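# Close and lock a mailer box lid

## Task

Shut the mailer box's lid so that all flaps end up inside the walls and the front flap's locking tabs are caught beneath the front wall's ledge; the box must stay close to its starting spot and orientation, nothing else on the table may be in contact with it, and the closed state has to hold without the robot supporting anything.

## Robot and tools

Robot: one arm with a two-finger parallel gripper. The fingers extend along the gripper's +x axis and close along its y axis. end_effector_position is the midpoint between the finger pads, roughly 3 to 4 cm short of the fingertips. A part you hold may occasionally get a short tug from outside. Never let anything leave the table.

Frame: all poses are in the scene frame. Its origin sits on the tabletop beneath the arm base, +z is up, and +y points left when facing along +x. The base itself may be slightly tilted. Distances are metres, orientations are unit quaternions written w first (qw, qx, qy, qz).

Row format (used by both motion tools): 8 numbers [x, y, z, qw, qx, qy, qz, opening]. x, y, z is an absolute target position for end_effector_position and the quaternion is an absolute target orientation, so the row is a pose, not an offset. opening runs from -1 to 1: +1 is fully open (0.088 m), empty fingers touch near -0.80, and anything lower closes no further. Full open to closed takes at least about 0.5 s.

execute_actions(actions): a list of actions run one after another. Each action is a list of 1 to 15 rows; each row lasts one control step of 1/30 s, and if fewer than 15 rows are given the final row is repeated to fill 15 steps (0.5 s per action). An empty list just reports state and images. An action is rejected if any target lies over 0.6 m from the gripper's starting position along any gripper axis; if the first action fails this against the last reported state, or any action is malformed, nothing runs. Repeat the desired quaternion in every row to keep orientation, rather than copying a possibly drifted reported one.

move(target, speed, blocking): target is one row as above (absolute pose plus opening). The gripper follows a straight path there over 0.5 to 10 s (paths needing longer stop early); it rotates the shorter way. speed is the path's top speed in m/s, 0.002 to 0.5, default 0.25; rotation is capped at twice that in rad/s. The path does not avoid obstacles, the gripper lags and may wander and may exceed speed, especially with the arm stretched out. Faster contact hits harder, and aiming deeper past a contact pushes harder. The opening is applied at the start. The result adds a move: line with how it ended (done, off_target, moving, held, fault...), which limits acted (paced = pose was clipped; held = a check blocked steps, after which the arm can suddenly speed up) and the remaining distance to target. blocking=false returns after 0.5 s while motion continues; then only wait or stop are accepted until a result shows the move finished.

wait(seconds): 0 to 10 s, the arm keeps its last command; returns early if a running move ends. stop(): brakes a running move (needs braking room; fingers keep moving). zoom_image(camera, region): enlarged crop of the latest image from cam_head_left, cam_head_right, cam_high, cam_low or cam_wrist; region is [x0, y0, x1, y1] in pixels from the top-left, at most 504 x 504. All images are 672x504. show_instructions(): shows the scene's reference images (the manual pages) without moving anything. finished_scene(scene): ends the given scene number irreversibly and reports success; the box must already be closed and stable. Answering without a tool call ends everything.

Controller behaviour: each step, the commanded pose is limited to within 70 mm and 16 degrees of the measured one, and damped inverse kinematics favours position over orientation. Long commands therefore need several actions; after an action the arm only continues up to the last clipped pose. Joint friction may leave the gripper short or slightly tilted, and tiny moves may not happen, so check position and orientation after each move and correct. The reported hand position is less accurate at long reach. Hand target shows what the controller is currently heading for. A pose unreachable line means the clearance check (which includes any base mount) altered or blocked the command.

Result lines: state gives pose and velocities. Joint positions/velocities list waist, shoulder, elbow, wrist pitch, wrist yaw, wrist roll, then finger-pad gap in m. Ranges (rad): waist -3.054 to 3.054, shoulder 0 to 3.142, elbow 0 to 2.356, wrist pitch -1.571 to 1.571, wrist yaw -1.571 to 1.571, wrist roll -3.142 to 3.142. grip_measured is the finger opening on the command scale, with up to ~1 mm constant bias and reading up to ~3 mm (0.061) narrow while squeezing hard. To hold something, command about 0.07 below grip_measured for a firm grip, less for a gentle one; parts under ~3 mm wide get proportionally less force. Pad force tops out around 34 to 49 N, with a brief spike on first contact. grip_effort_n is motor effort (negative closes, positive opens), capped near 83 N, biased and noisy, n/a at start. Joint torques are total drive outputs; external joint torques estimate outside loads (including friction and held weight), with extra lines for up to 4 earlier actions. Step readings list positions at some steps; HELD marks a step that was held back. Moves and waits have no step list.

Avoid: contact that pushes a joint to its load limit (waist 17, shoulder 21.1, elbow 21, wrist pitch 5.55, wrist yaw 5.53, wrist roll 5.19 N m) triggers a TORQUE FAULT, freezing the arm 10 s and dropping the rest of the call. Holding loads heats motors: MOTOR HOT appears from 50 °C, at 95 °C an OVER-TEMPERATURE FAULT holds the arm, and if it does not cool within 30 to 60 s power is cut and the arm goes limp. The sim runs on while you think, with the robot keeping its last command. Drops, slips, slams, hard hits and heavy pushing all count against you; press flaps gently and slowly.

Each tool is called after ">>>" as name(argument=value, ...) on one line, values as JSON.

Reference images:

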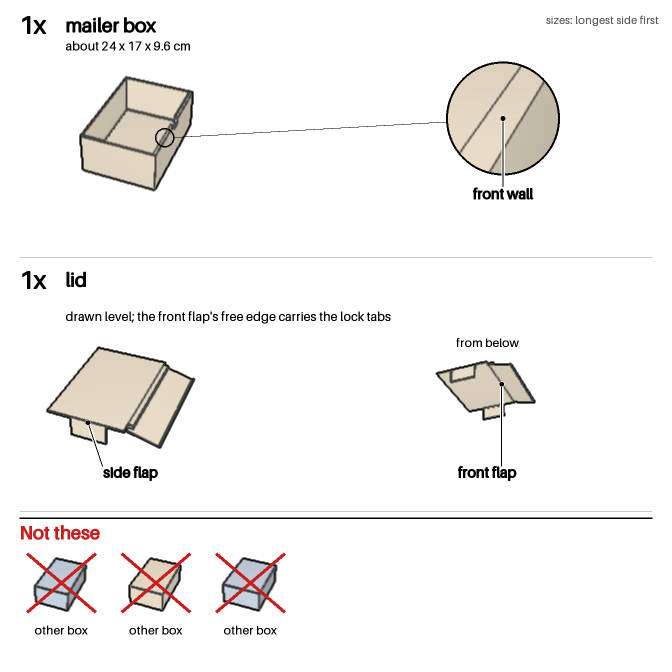

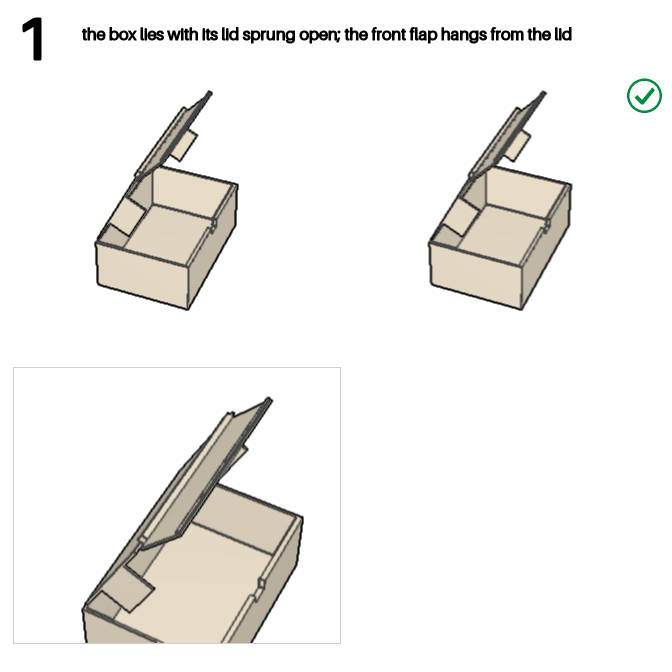

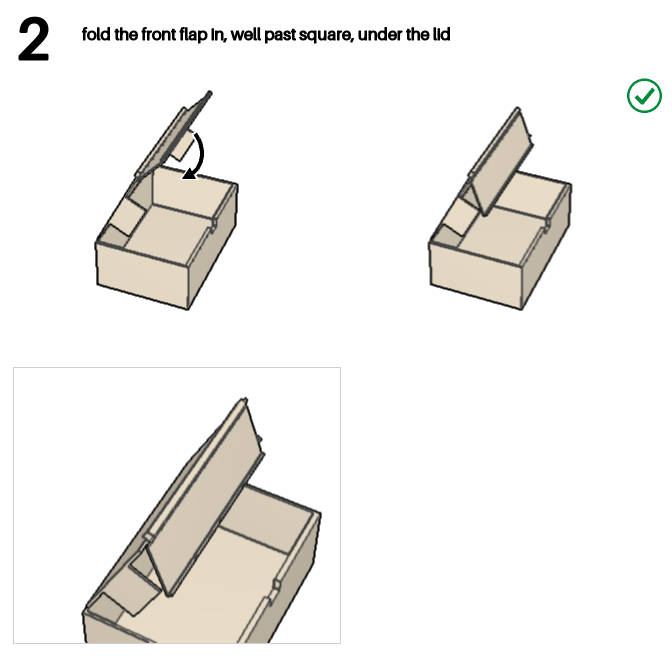

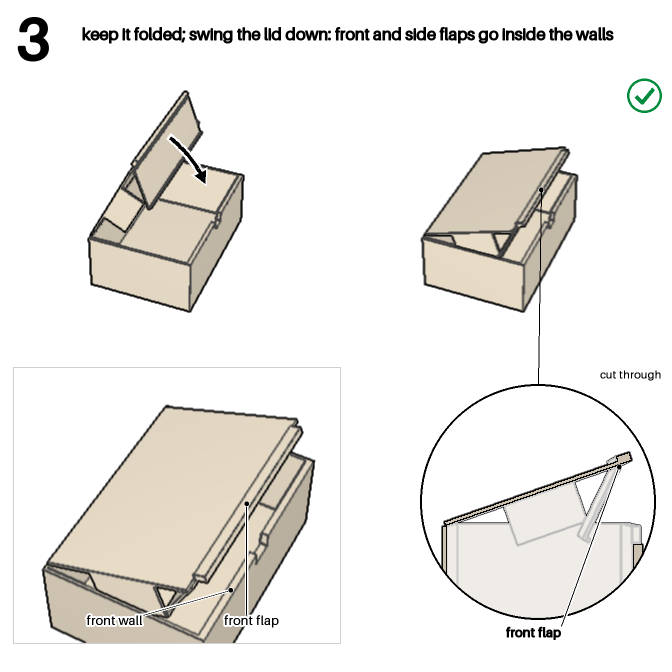

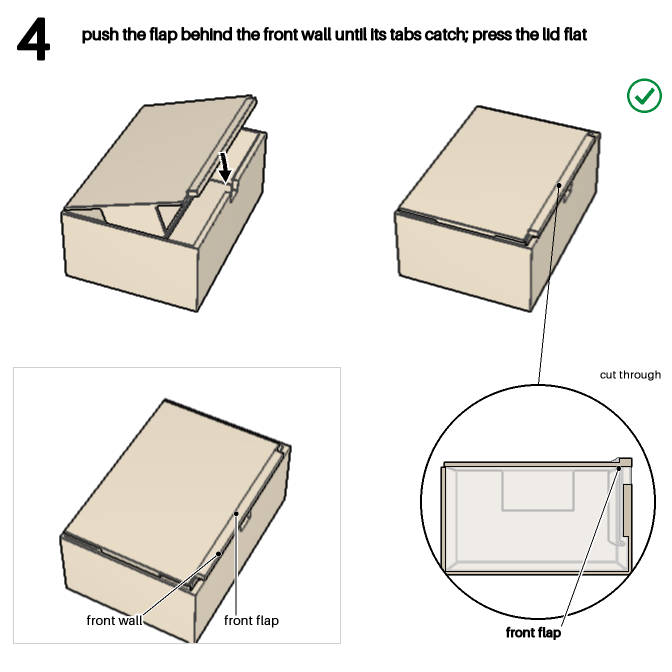

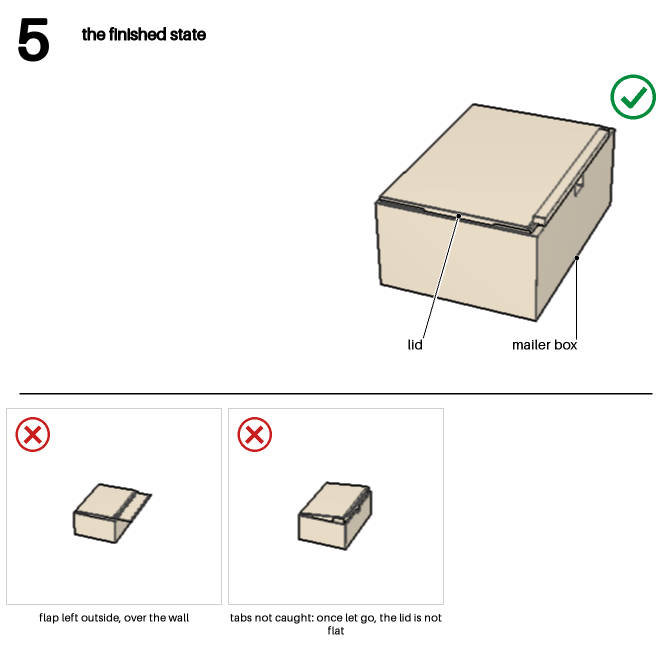

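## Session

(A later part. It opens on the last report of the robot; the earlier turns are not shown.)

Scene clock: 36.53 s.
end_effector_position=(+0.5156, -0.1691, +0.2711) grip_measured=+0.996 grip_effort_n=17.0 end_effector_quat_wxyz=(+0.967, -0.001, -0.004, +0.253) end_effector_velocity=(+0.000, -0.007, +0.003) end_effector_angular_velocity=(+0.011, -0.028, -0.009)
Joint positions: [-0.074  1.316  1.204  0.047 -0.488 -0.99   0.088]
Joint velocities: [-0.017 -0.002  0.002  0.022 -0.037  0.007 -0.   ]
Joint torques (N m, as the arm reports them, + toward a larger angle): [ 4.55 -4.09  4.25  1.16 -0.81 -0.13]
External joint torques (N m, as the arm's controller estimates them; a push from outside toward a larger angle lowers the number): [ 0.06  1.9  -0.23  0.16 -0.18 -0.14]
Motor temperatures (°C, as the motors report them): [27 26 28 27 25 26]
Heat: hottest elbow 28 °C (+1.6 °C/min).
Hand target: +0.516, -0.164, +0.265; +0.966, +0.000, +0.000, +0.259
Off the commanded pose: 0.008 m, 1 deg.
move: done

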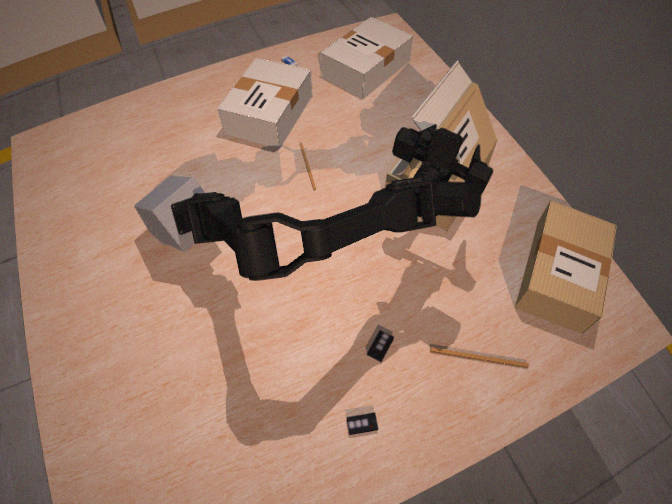

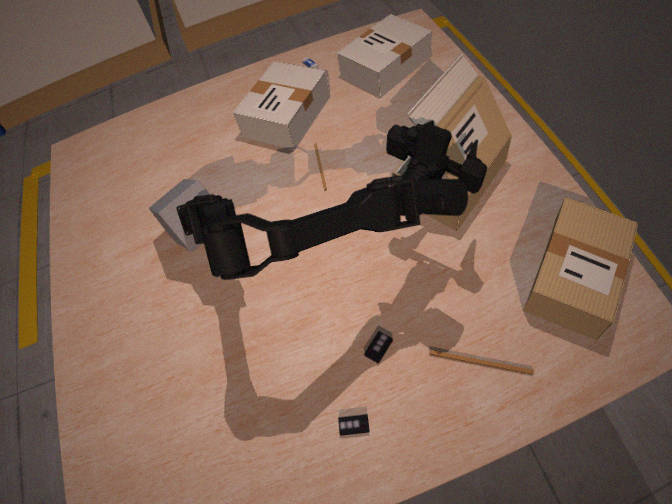

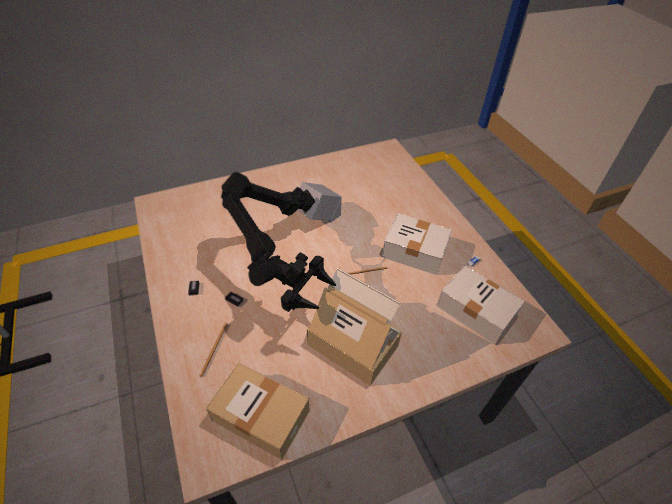

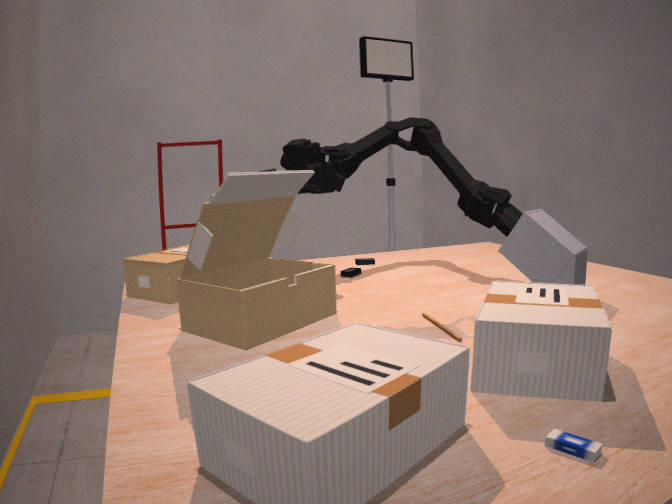

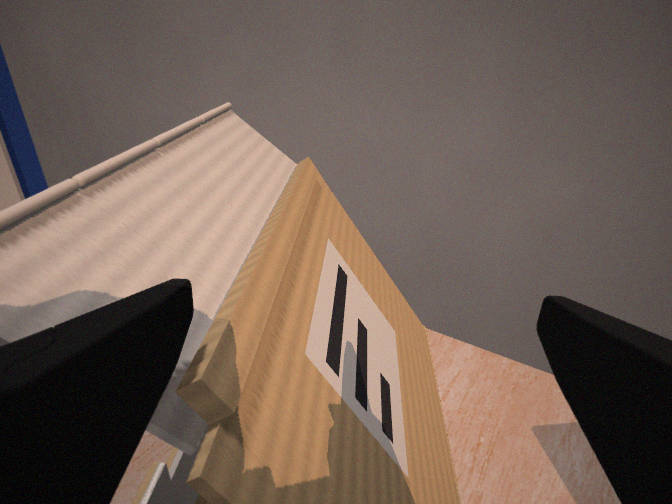

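>>> move(target=[0.51,-0.155,0.35,0.933,-0.25,-0.067,0.25,1], speed=0.15)

>>> move(target=[0.5,-0.136,0.335,0.933,-0.25,-0.067,0.25,1], speed=0.05)

>>> move(target=[0.5,-0.134,0.29,0.933,-0.25,-0.067,0.25,1], speed=0.03)

Scene clock: 55.60 s.
end_effector_position=(+0.5104, -0.1512, +0.3472) grip_measured=+0.996 grip_effort_n=17.4 end_effector_quat_wxyz=(+0.933, -0.247, -0.067, +0.254) end_effector_velocity=(-0.001, -0.000, -0.000) end_effector_angular_velocity=(-0.022, -0.001, +0.007)
Joint positions: [ 0.193  1.271  1.305 -0.115 -0.226 -1.49   0.088]
Joint velocities: [ 0.002 -0.002  0.007 -0.022  0.007 -0.022  0.   ]
Joint torques (N m, as the arm reports them, + toward a larger angle): [ 4.83 -3.98  5.87  0.83 -0.48 -0.05]
External joint torques (N m, as the arm's controller estimates them; a push from outside toward a larger angle lowers the number): [ 0.41  0.05  1.56 -0.19  0.12 -0.09]
Motor temperatures (°C, as the motors report them): [28 27 29 28 25 26]
Heat: hottest elbow 29 °C (+2.2 °C/min).
Hand target: +0.510, -0.155, +0.350; +0.933, -0.250, -0.067, +0.250
Off the commanded pose: 0.005 m, 1 deg.
move: done

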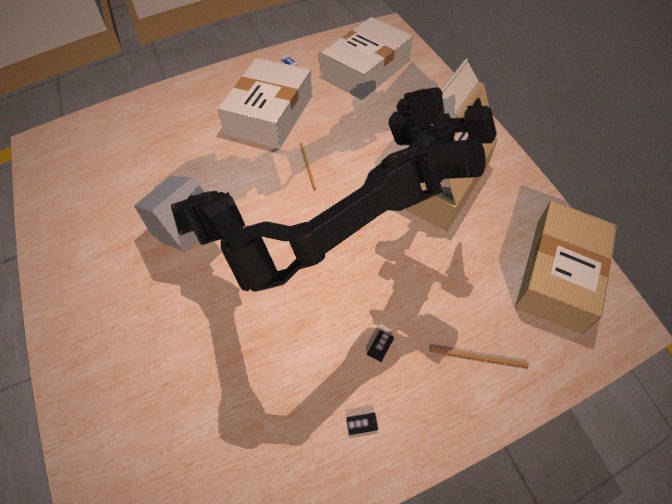

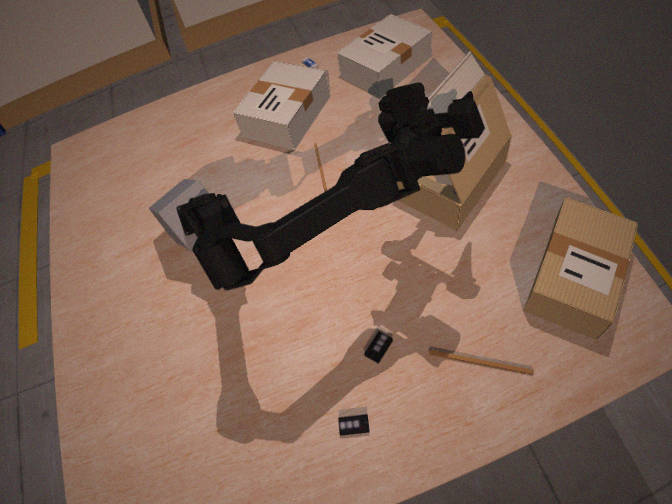

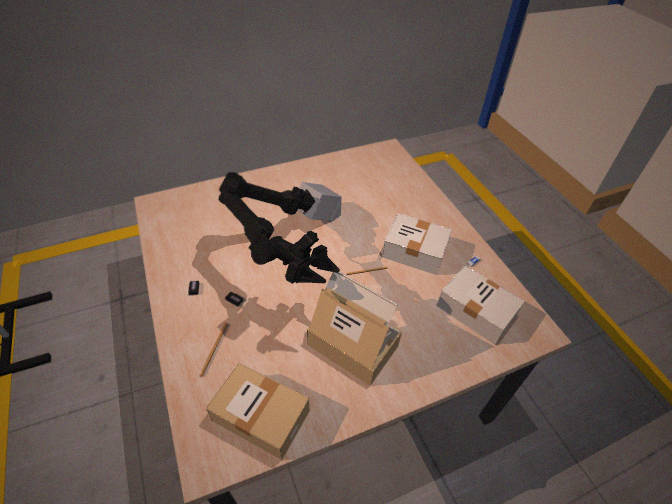

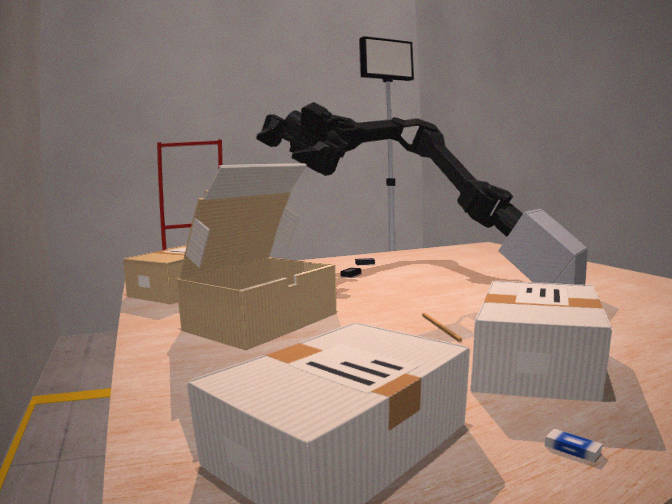

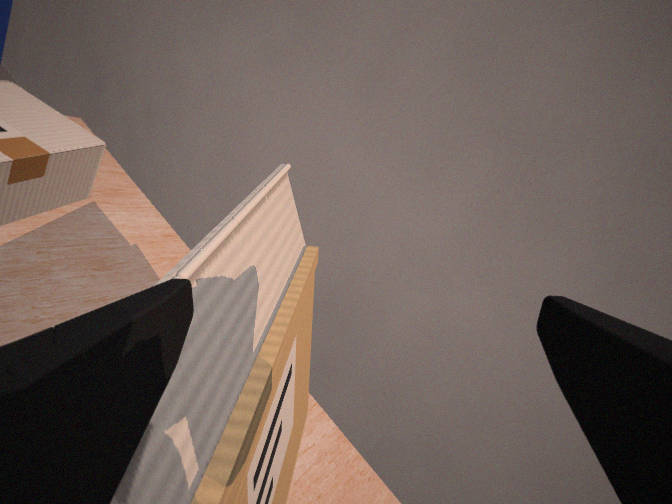

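Scene clock: 56.40 s.
end_effector_position=(+0.5018, -0.1362, +0.3357) grip_measured=+0.996 grip_effort_n=17.0 end_effector_quat_wxyz=(+0.933, -0.248, -0.068, +0.252) end_effector_velocity=(-0.004, -0.001, +0.001) end_effector_angular_velocity=(-0.016, -0.019, -0.003)
Joint positions: [ 0.194  1.245  1.198 -0.027 -0.225 -1.492  0.088]
Joint velocities: [-0.002 -0.017 -0.017  0.007 -0.007 -0.022 -0.   ]
Joint torques (N m, as the arm reports them, + toward a larger angle): [ 4.73 -3.9   4.1   1.22 -0.49 -0.07]
External joint torques (N m, as the arm's controller estimates them; a push from outside toward a larger angle lowers the number): [ 0.34 -0.07 -0.13  0.21  0.12 -0.11]
Motor temperatures (°C, as the motors report them): [28 27 29 28 25 26]
Heat: hottest elbow 29 °C (+2.1 °C/min).
Hand target: +0.500, -0.136, +0.335; +0.933, -0.250, -0.067, +0.250
Off the commanded pose: 0.002 m, 0 deg.
move: done

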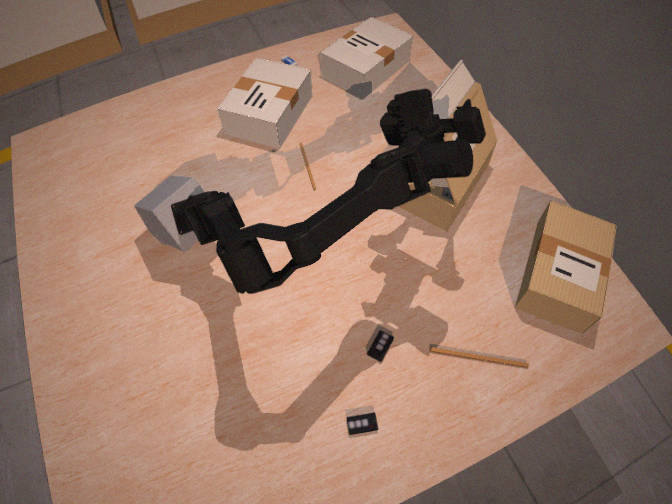

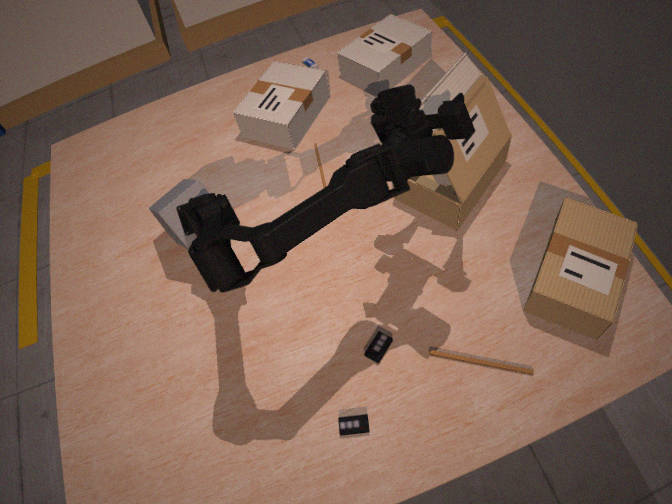

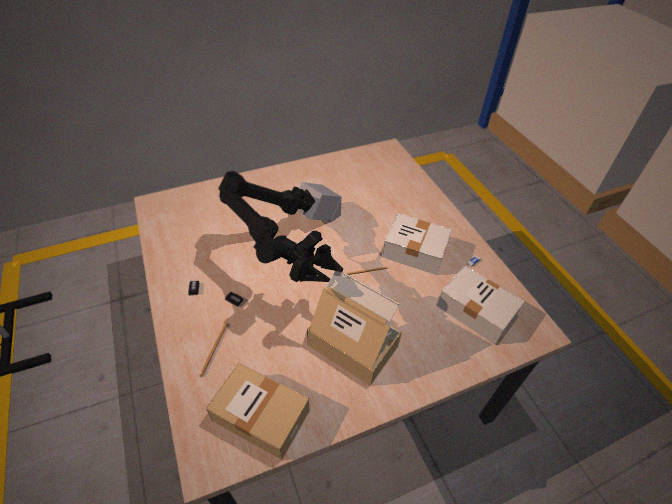

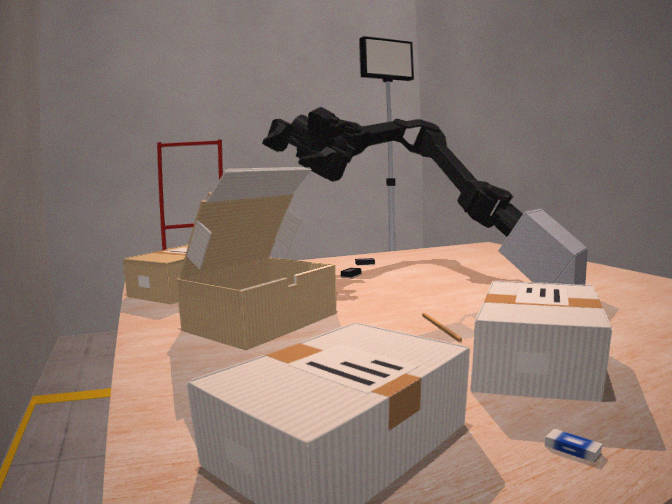

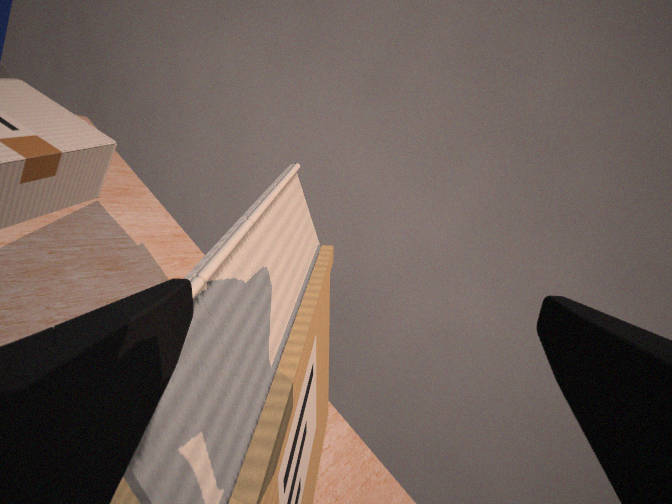

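Scene clock: 58.27 s.
end_effector_position=(+0.5000, -0.1388, +0.2953) grip_measured=+0.996 grip_effort_n=17.4 end_effector_quat_wxyz=(+0.935, -0.250, -0.069, +0.244) end_effector_velocity=(-0.001, +0.002, +0.001) end_effector_angular_velocity=(-0.007, -0.027, +0.022)
Joint positions: [ 0.063  1.25   1.101  0.088 -0.351 -1.502  0.088]
Joint velocities: [-0.007  0.002  0.002 -0.007 -0.037 -0.022 -0.   ]
Joint torques (N m, as the arm reports them, + toward a larger angle): [ 4.28 -3.17  4.05  1.15 -0.8  -0.1 ]
External joint torques (N m, as the arm's controller estimates them; a push from outside toward a larger angle lowers the number): [-0.08  1.5  -0.25  0.16 -0.19 -0.13]
Motor temperatures (°C, as the motors report them): [28 27 29 28 25 26]
Heat: hottest elbow 29 °C (+2.1 °C/min).
Hand target: +0.500, -0.134, +0.290; +0.933, -0.250, -0.067, +0.250
Off the commanded pose: 0.007 m, 1 deg.
move: done

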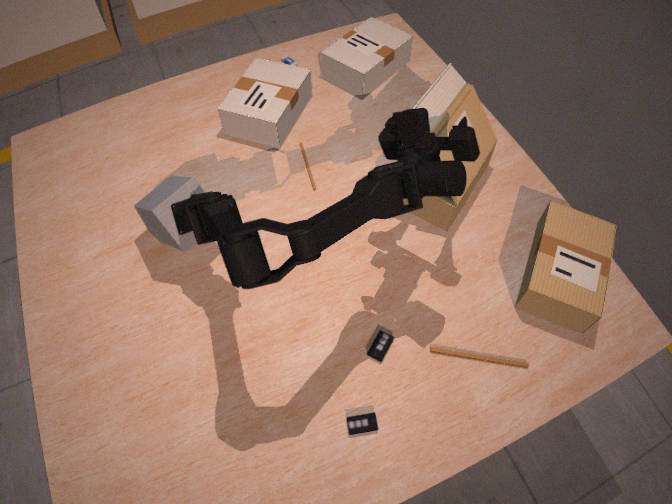

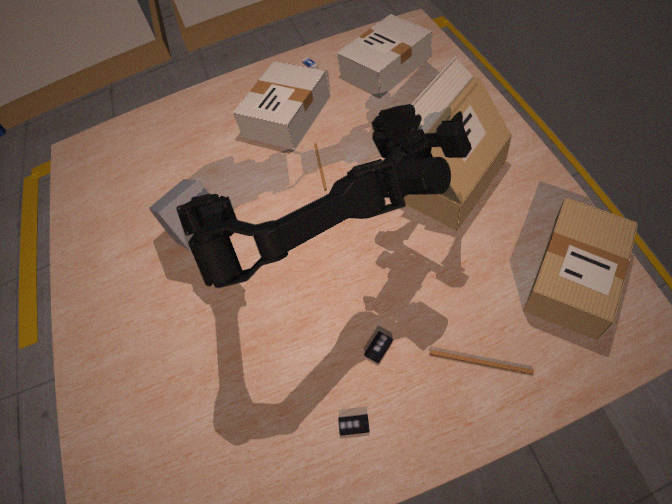

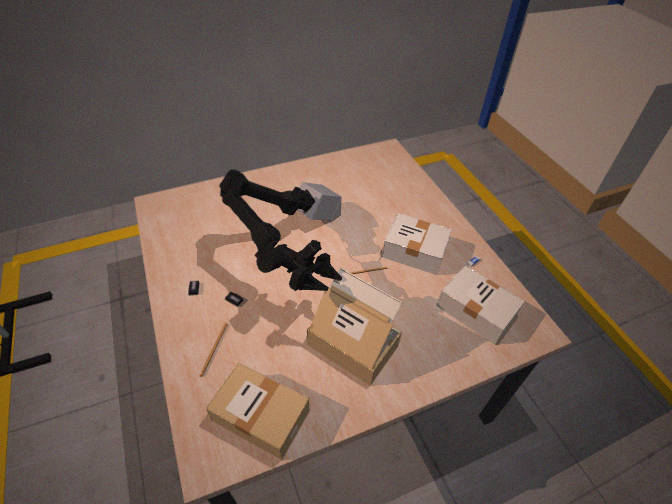

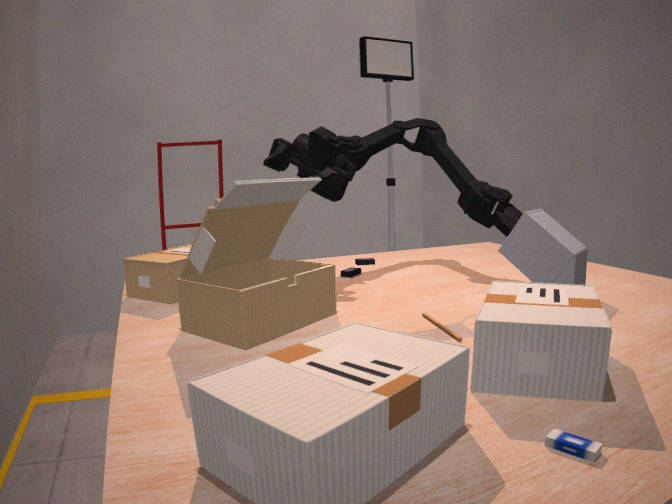

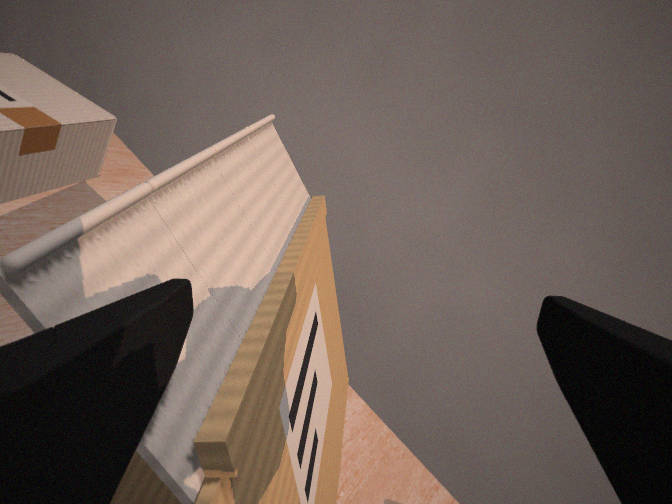

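>>> move(target=[0.495,-0.128,0.37,0.933,-0.25,-0.067,0.25,1], speed=0.1)

>>> move(target=[0.484,-0.108,0.35,0.933,-0.25,-0.067,0.25,1], speed=0.05)

>>> move(target=[0.494,-0.122,0.312,0.933,-0.25,-0.067,0.25,1], speed=0.03)

Scene clock: 64.53 s.
end_effector_position=(+0.4947, -0.1260, +0.3683) grip_measured=+0.996 grip_effort_n=17.4 end_effector_quat_wxyz=(+0.932, -0.251, -0.069, +0.252) end_effector_velocity=(-0.002, +0.005, +0.004) end_effector_angular_velocity=(-0.003, -0.009, +0.025)
Joint positions: [ 0.328  1.231  1.225 -0.068 -0.091 -1.49   0.088]
Joint velocities: [ 0.012  0.002  0.007 -0.022 -0.007 -0.007 -0.   ]
Joint torques (N m, as the arm reports them, + toward a larger angle): [ 4.59 -2.43  5.72  0.86 -0.46  0.19]
External joint torques (N m, as the arm's controller estimates them; a push from outside toward a larger angle lowers the number): [ 0.29  0.46  1.57 -0.17  0.14  0.15]
Motor temperatures (°C, as the motors report them): [29 27 29 28 25 26]
Heat: hottest waist 29 °C (+2.0 °C/min).
Hand target: +0.495, -0.128, +0.370; +0.933, -0.250, -0.067, +0.250
Off the commanded pose: 0.003 m, 0 deg.
move: done

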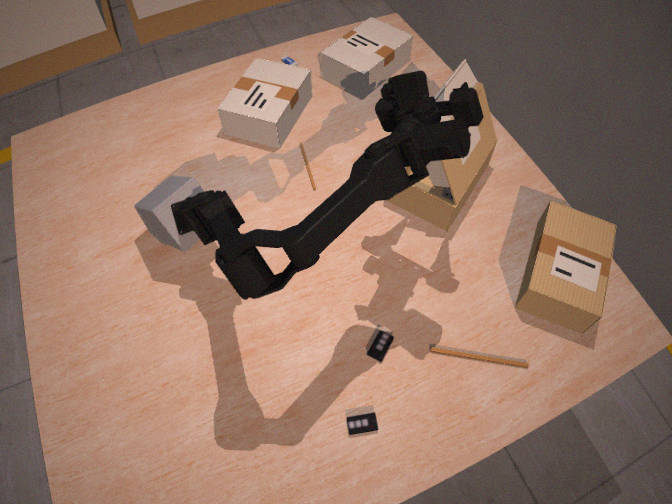

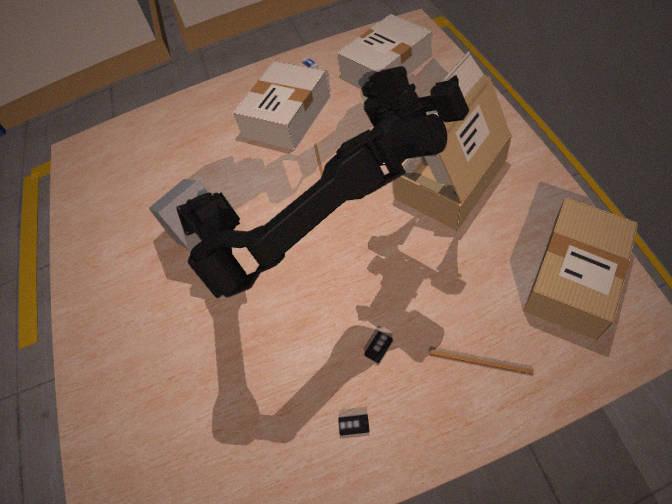

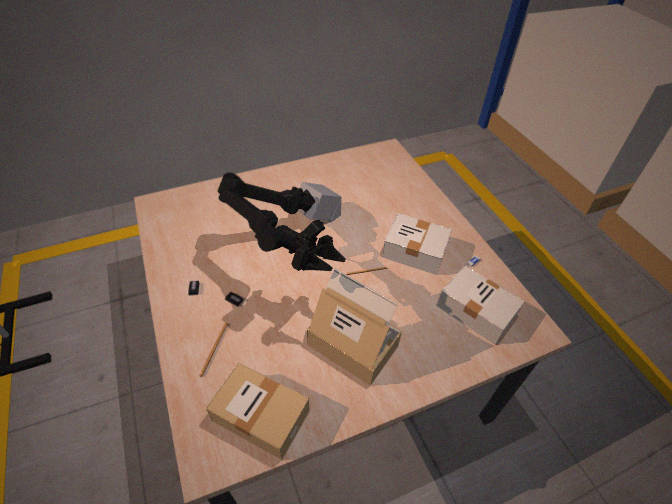

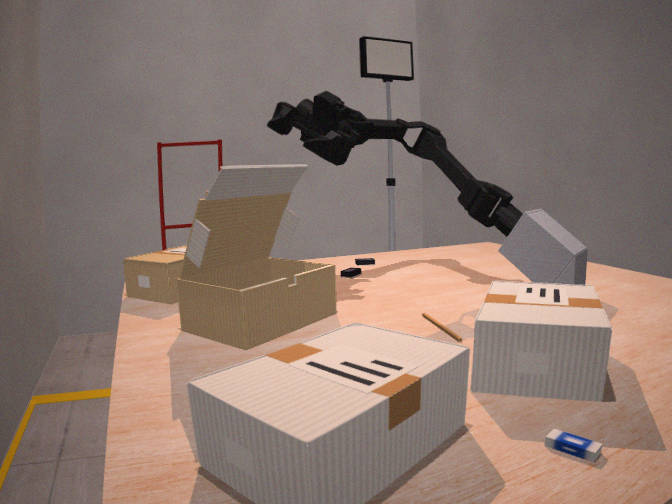

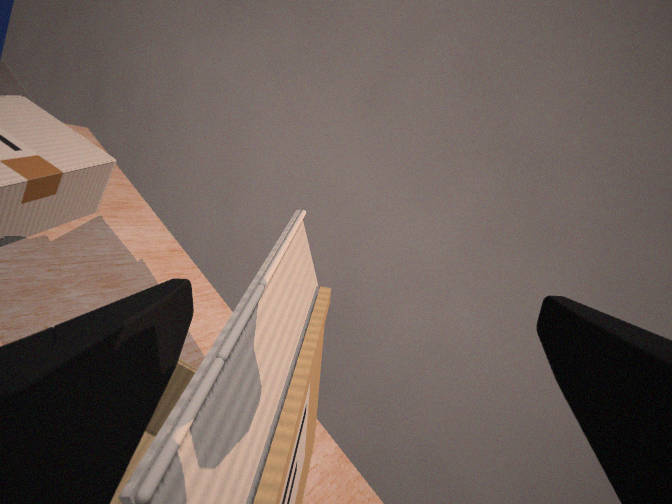

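Scene clock: 65.47 s.
end_effector_position=(+0.4856, -0.1082, +0.3515) grip_measured=+0.996 grip_effort_n=17.4 end_effector_quat_wxyz=(+0.933, -0.252, -0.067, +0.250) end_effector_velocity=(-0.003, -0.002, +0.004) end_effector_angular_velocity=(+0.004, -0.024, +0.001)
Joint positions: [ 0.322  1.21   1.104  0.034 -0.093 -1.49   0.088]
Joint velocities: [-0.002 -0.012 -0.007  0.007 -0.022 -0.007  0.   ]
Joint torques (N m, as the arm reports them, + toward a larger angle): [ 4.23 -3.04  4.05  1.23 -0.78  0.19]
External joint torques (N m, as the arm's controller estimates them; a push from outside toward a larger angle lowers the number): [-0.04 -0.12 -0.18  0.19 -0.18  0.15]
Motor temperatures (°C, as the motors report them): [29 27 29 28 25 26]
Heat: hottest waist 29 °C (+2.0 °C/min).
Hand target: +0.484, -0.108, +0.350; +0.933, -0.250, -0.067, +0.250
Off the commanded pose: 0.002 m, 0 deg.
move: done

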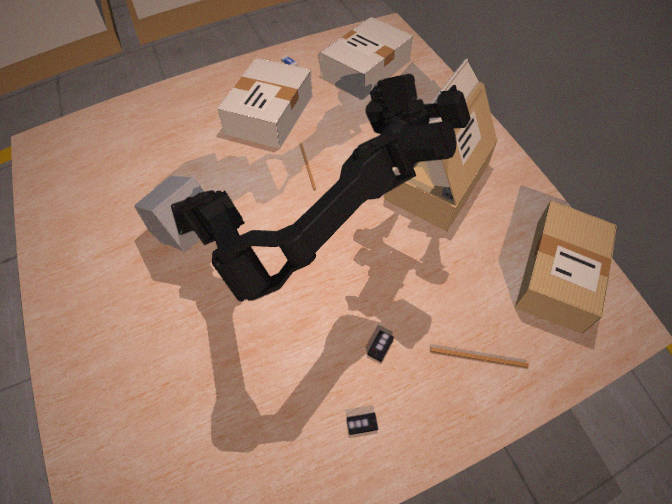

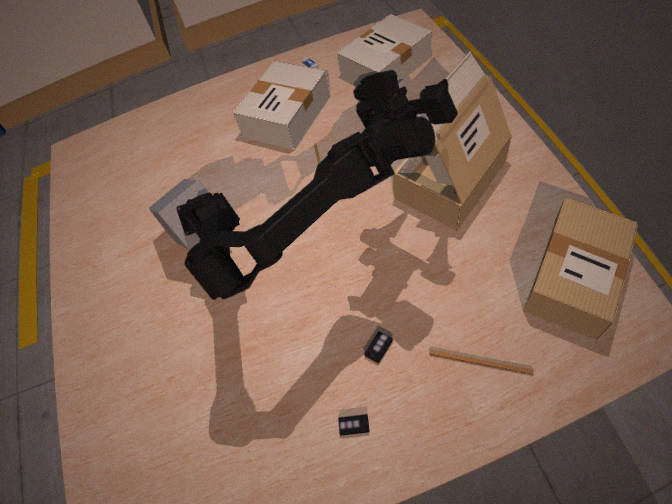

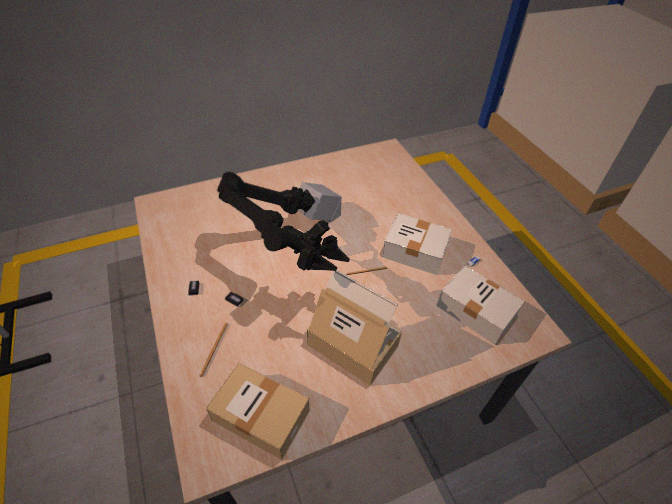

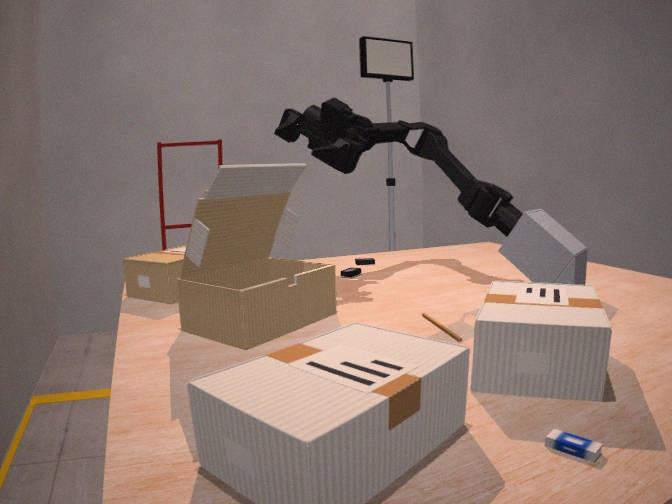

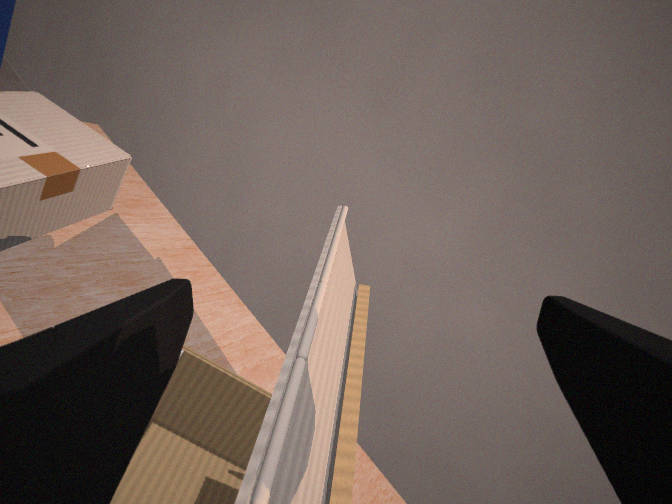

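Scene clock: 67.20 s.
end_effector_position=(+0.4938, -0.1265, +0.3168) grip_measured=+0.996 grip_effort_n=17.0 end_effector_quat_wxyz=(+0.935, -0.249, -0.068, +0.244) end_effector_velocity=(-0.001, -0.001, -0.004) end_effector_angular_velocity=(-0.021, -0.003, +0.003)
Joint positions: [ 0.161  1.224  1.089  0.076 -0.253 -1.494  0.088]
Joint velocities: [-0.012 -0.002 -0.002 -0.007 -0.007 -0.022 -0.   ]
Joint torques (N m, as the arm reports them, + toward a larger angle): [ 4.27 -2.64  4.11  1.19 -0.8  -0.07]
External joint torques (N m, as the arm's controller estimates them; a push from outside toward a larger angle lowers the number): [-0.04  1.32 -0.16  0.18 -0.19 -0.1 ]
Motor temperatures (°C, as the motors report them): [29 27 29 28 25 26]
Heat: hottest waist 29 °C (+2.0 °C/min).
Hand target: +0.494, -0.122, +0.312; +0.933, -0.250, -0.067, +0.250
Off the commanded pose: 0.007 m, 1 deg.
move: done

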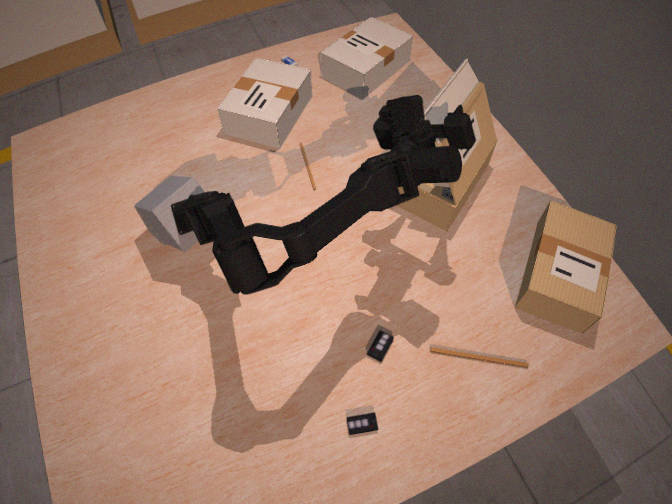

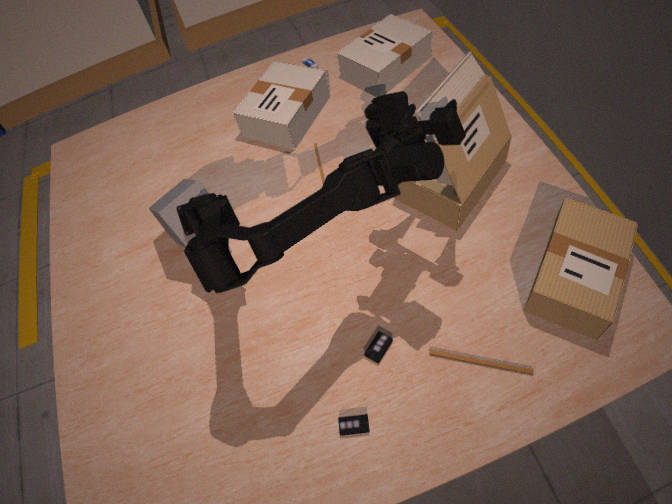

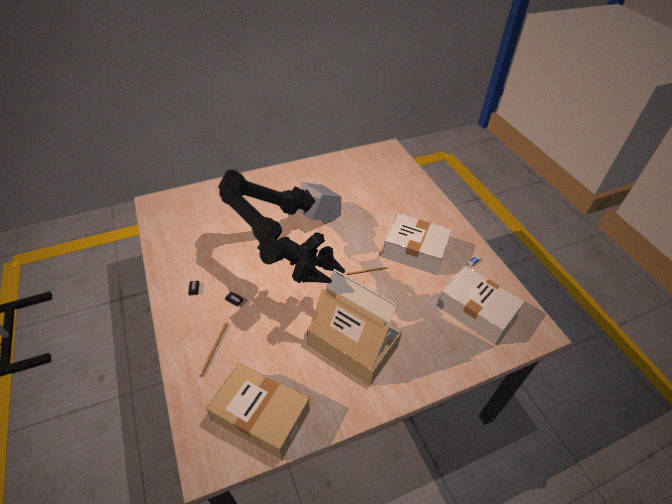

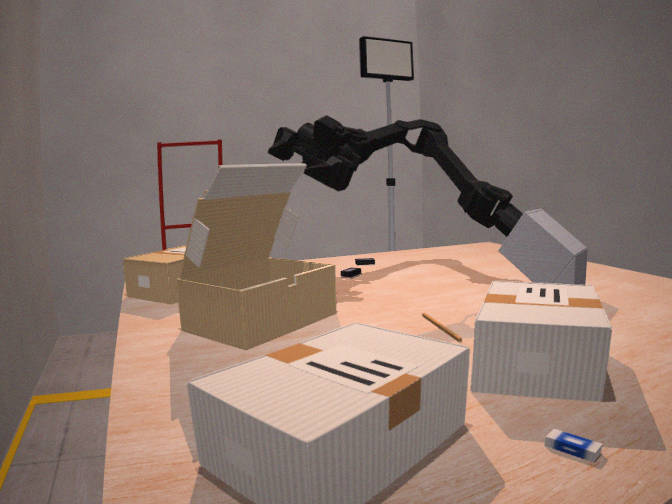

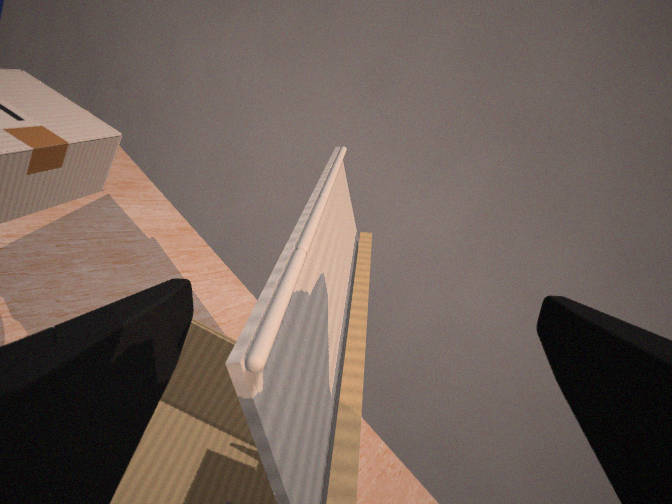

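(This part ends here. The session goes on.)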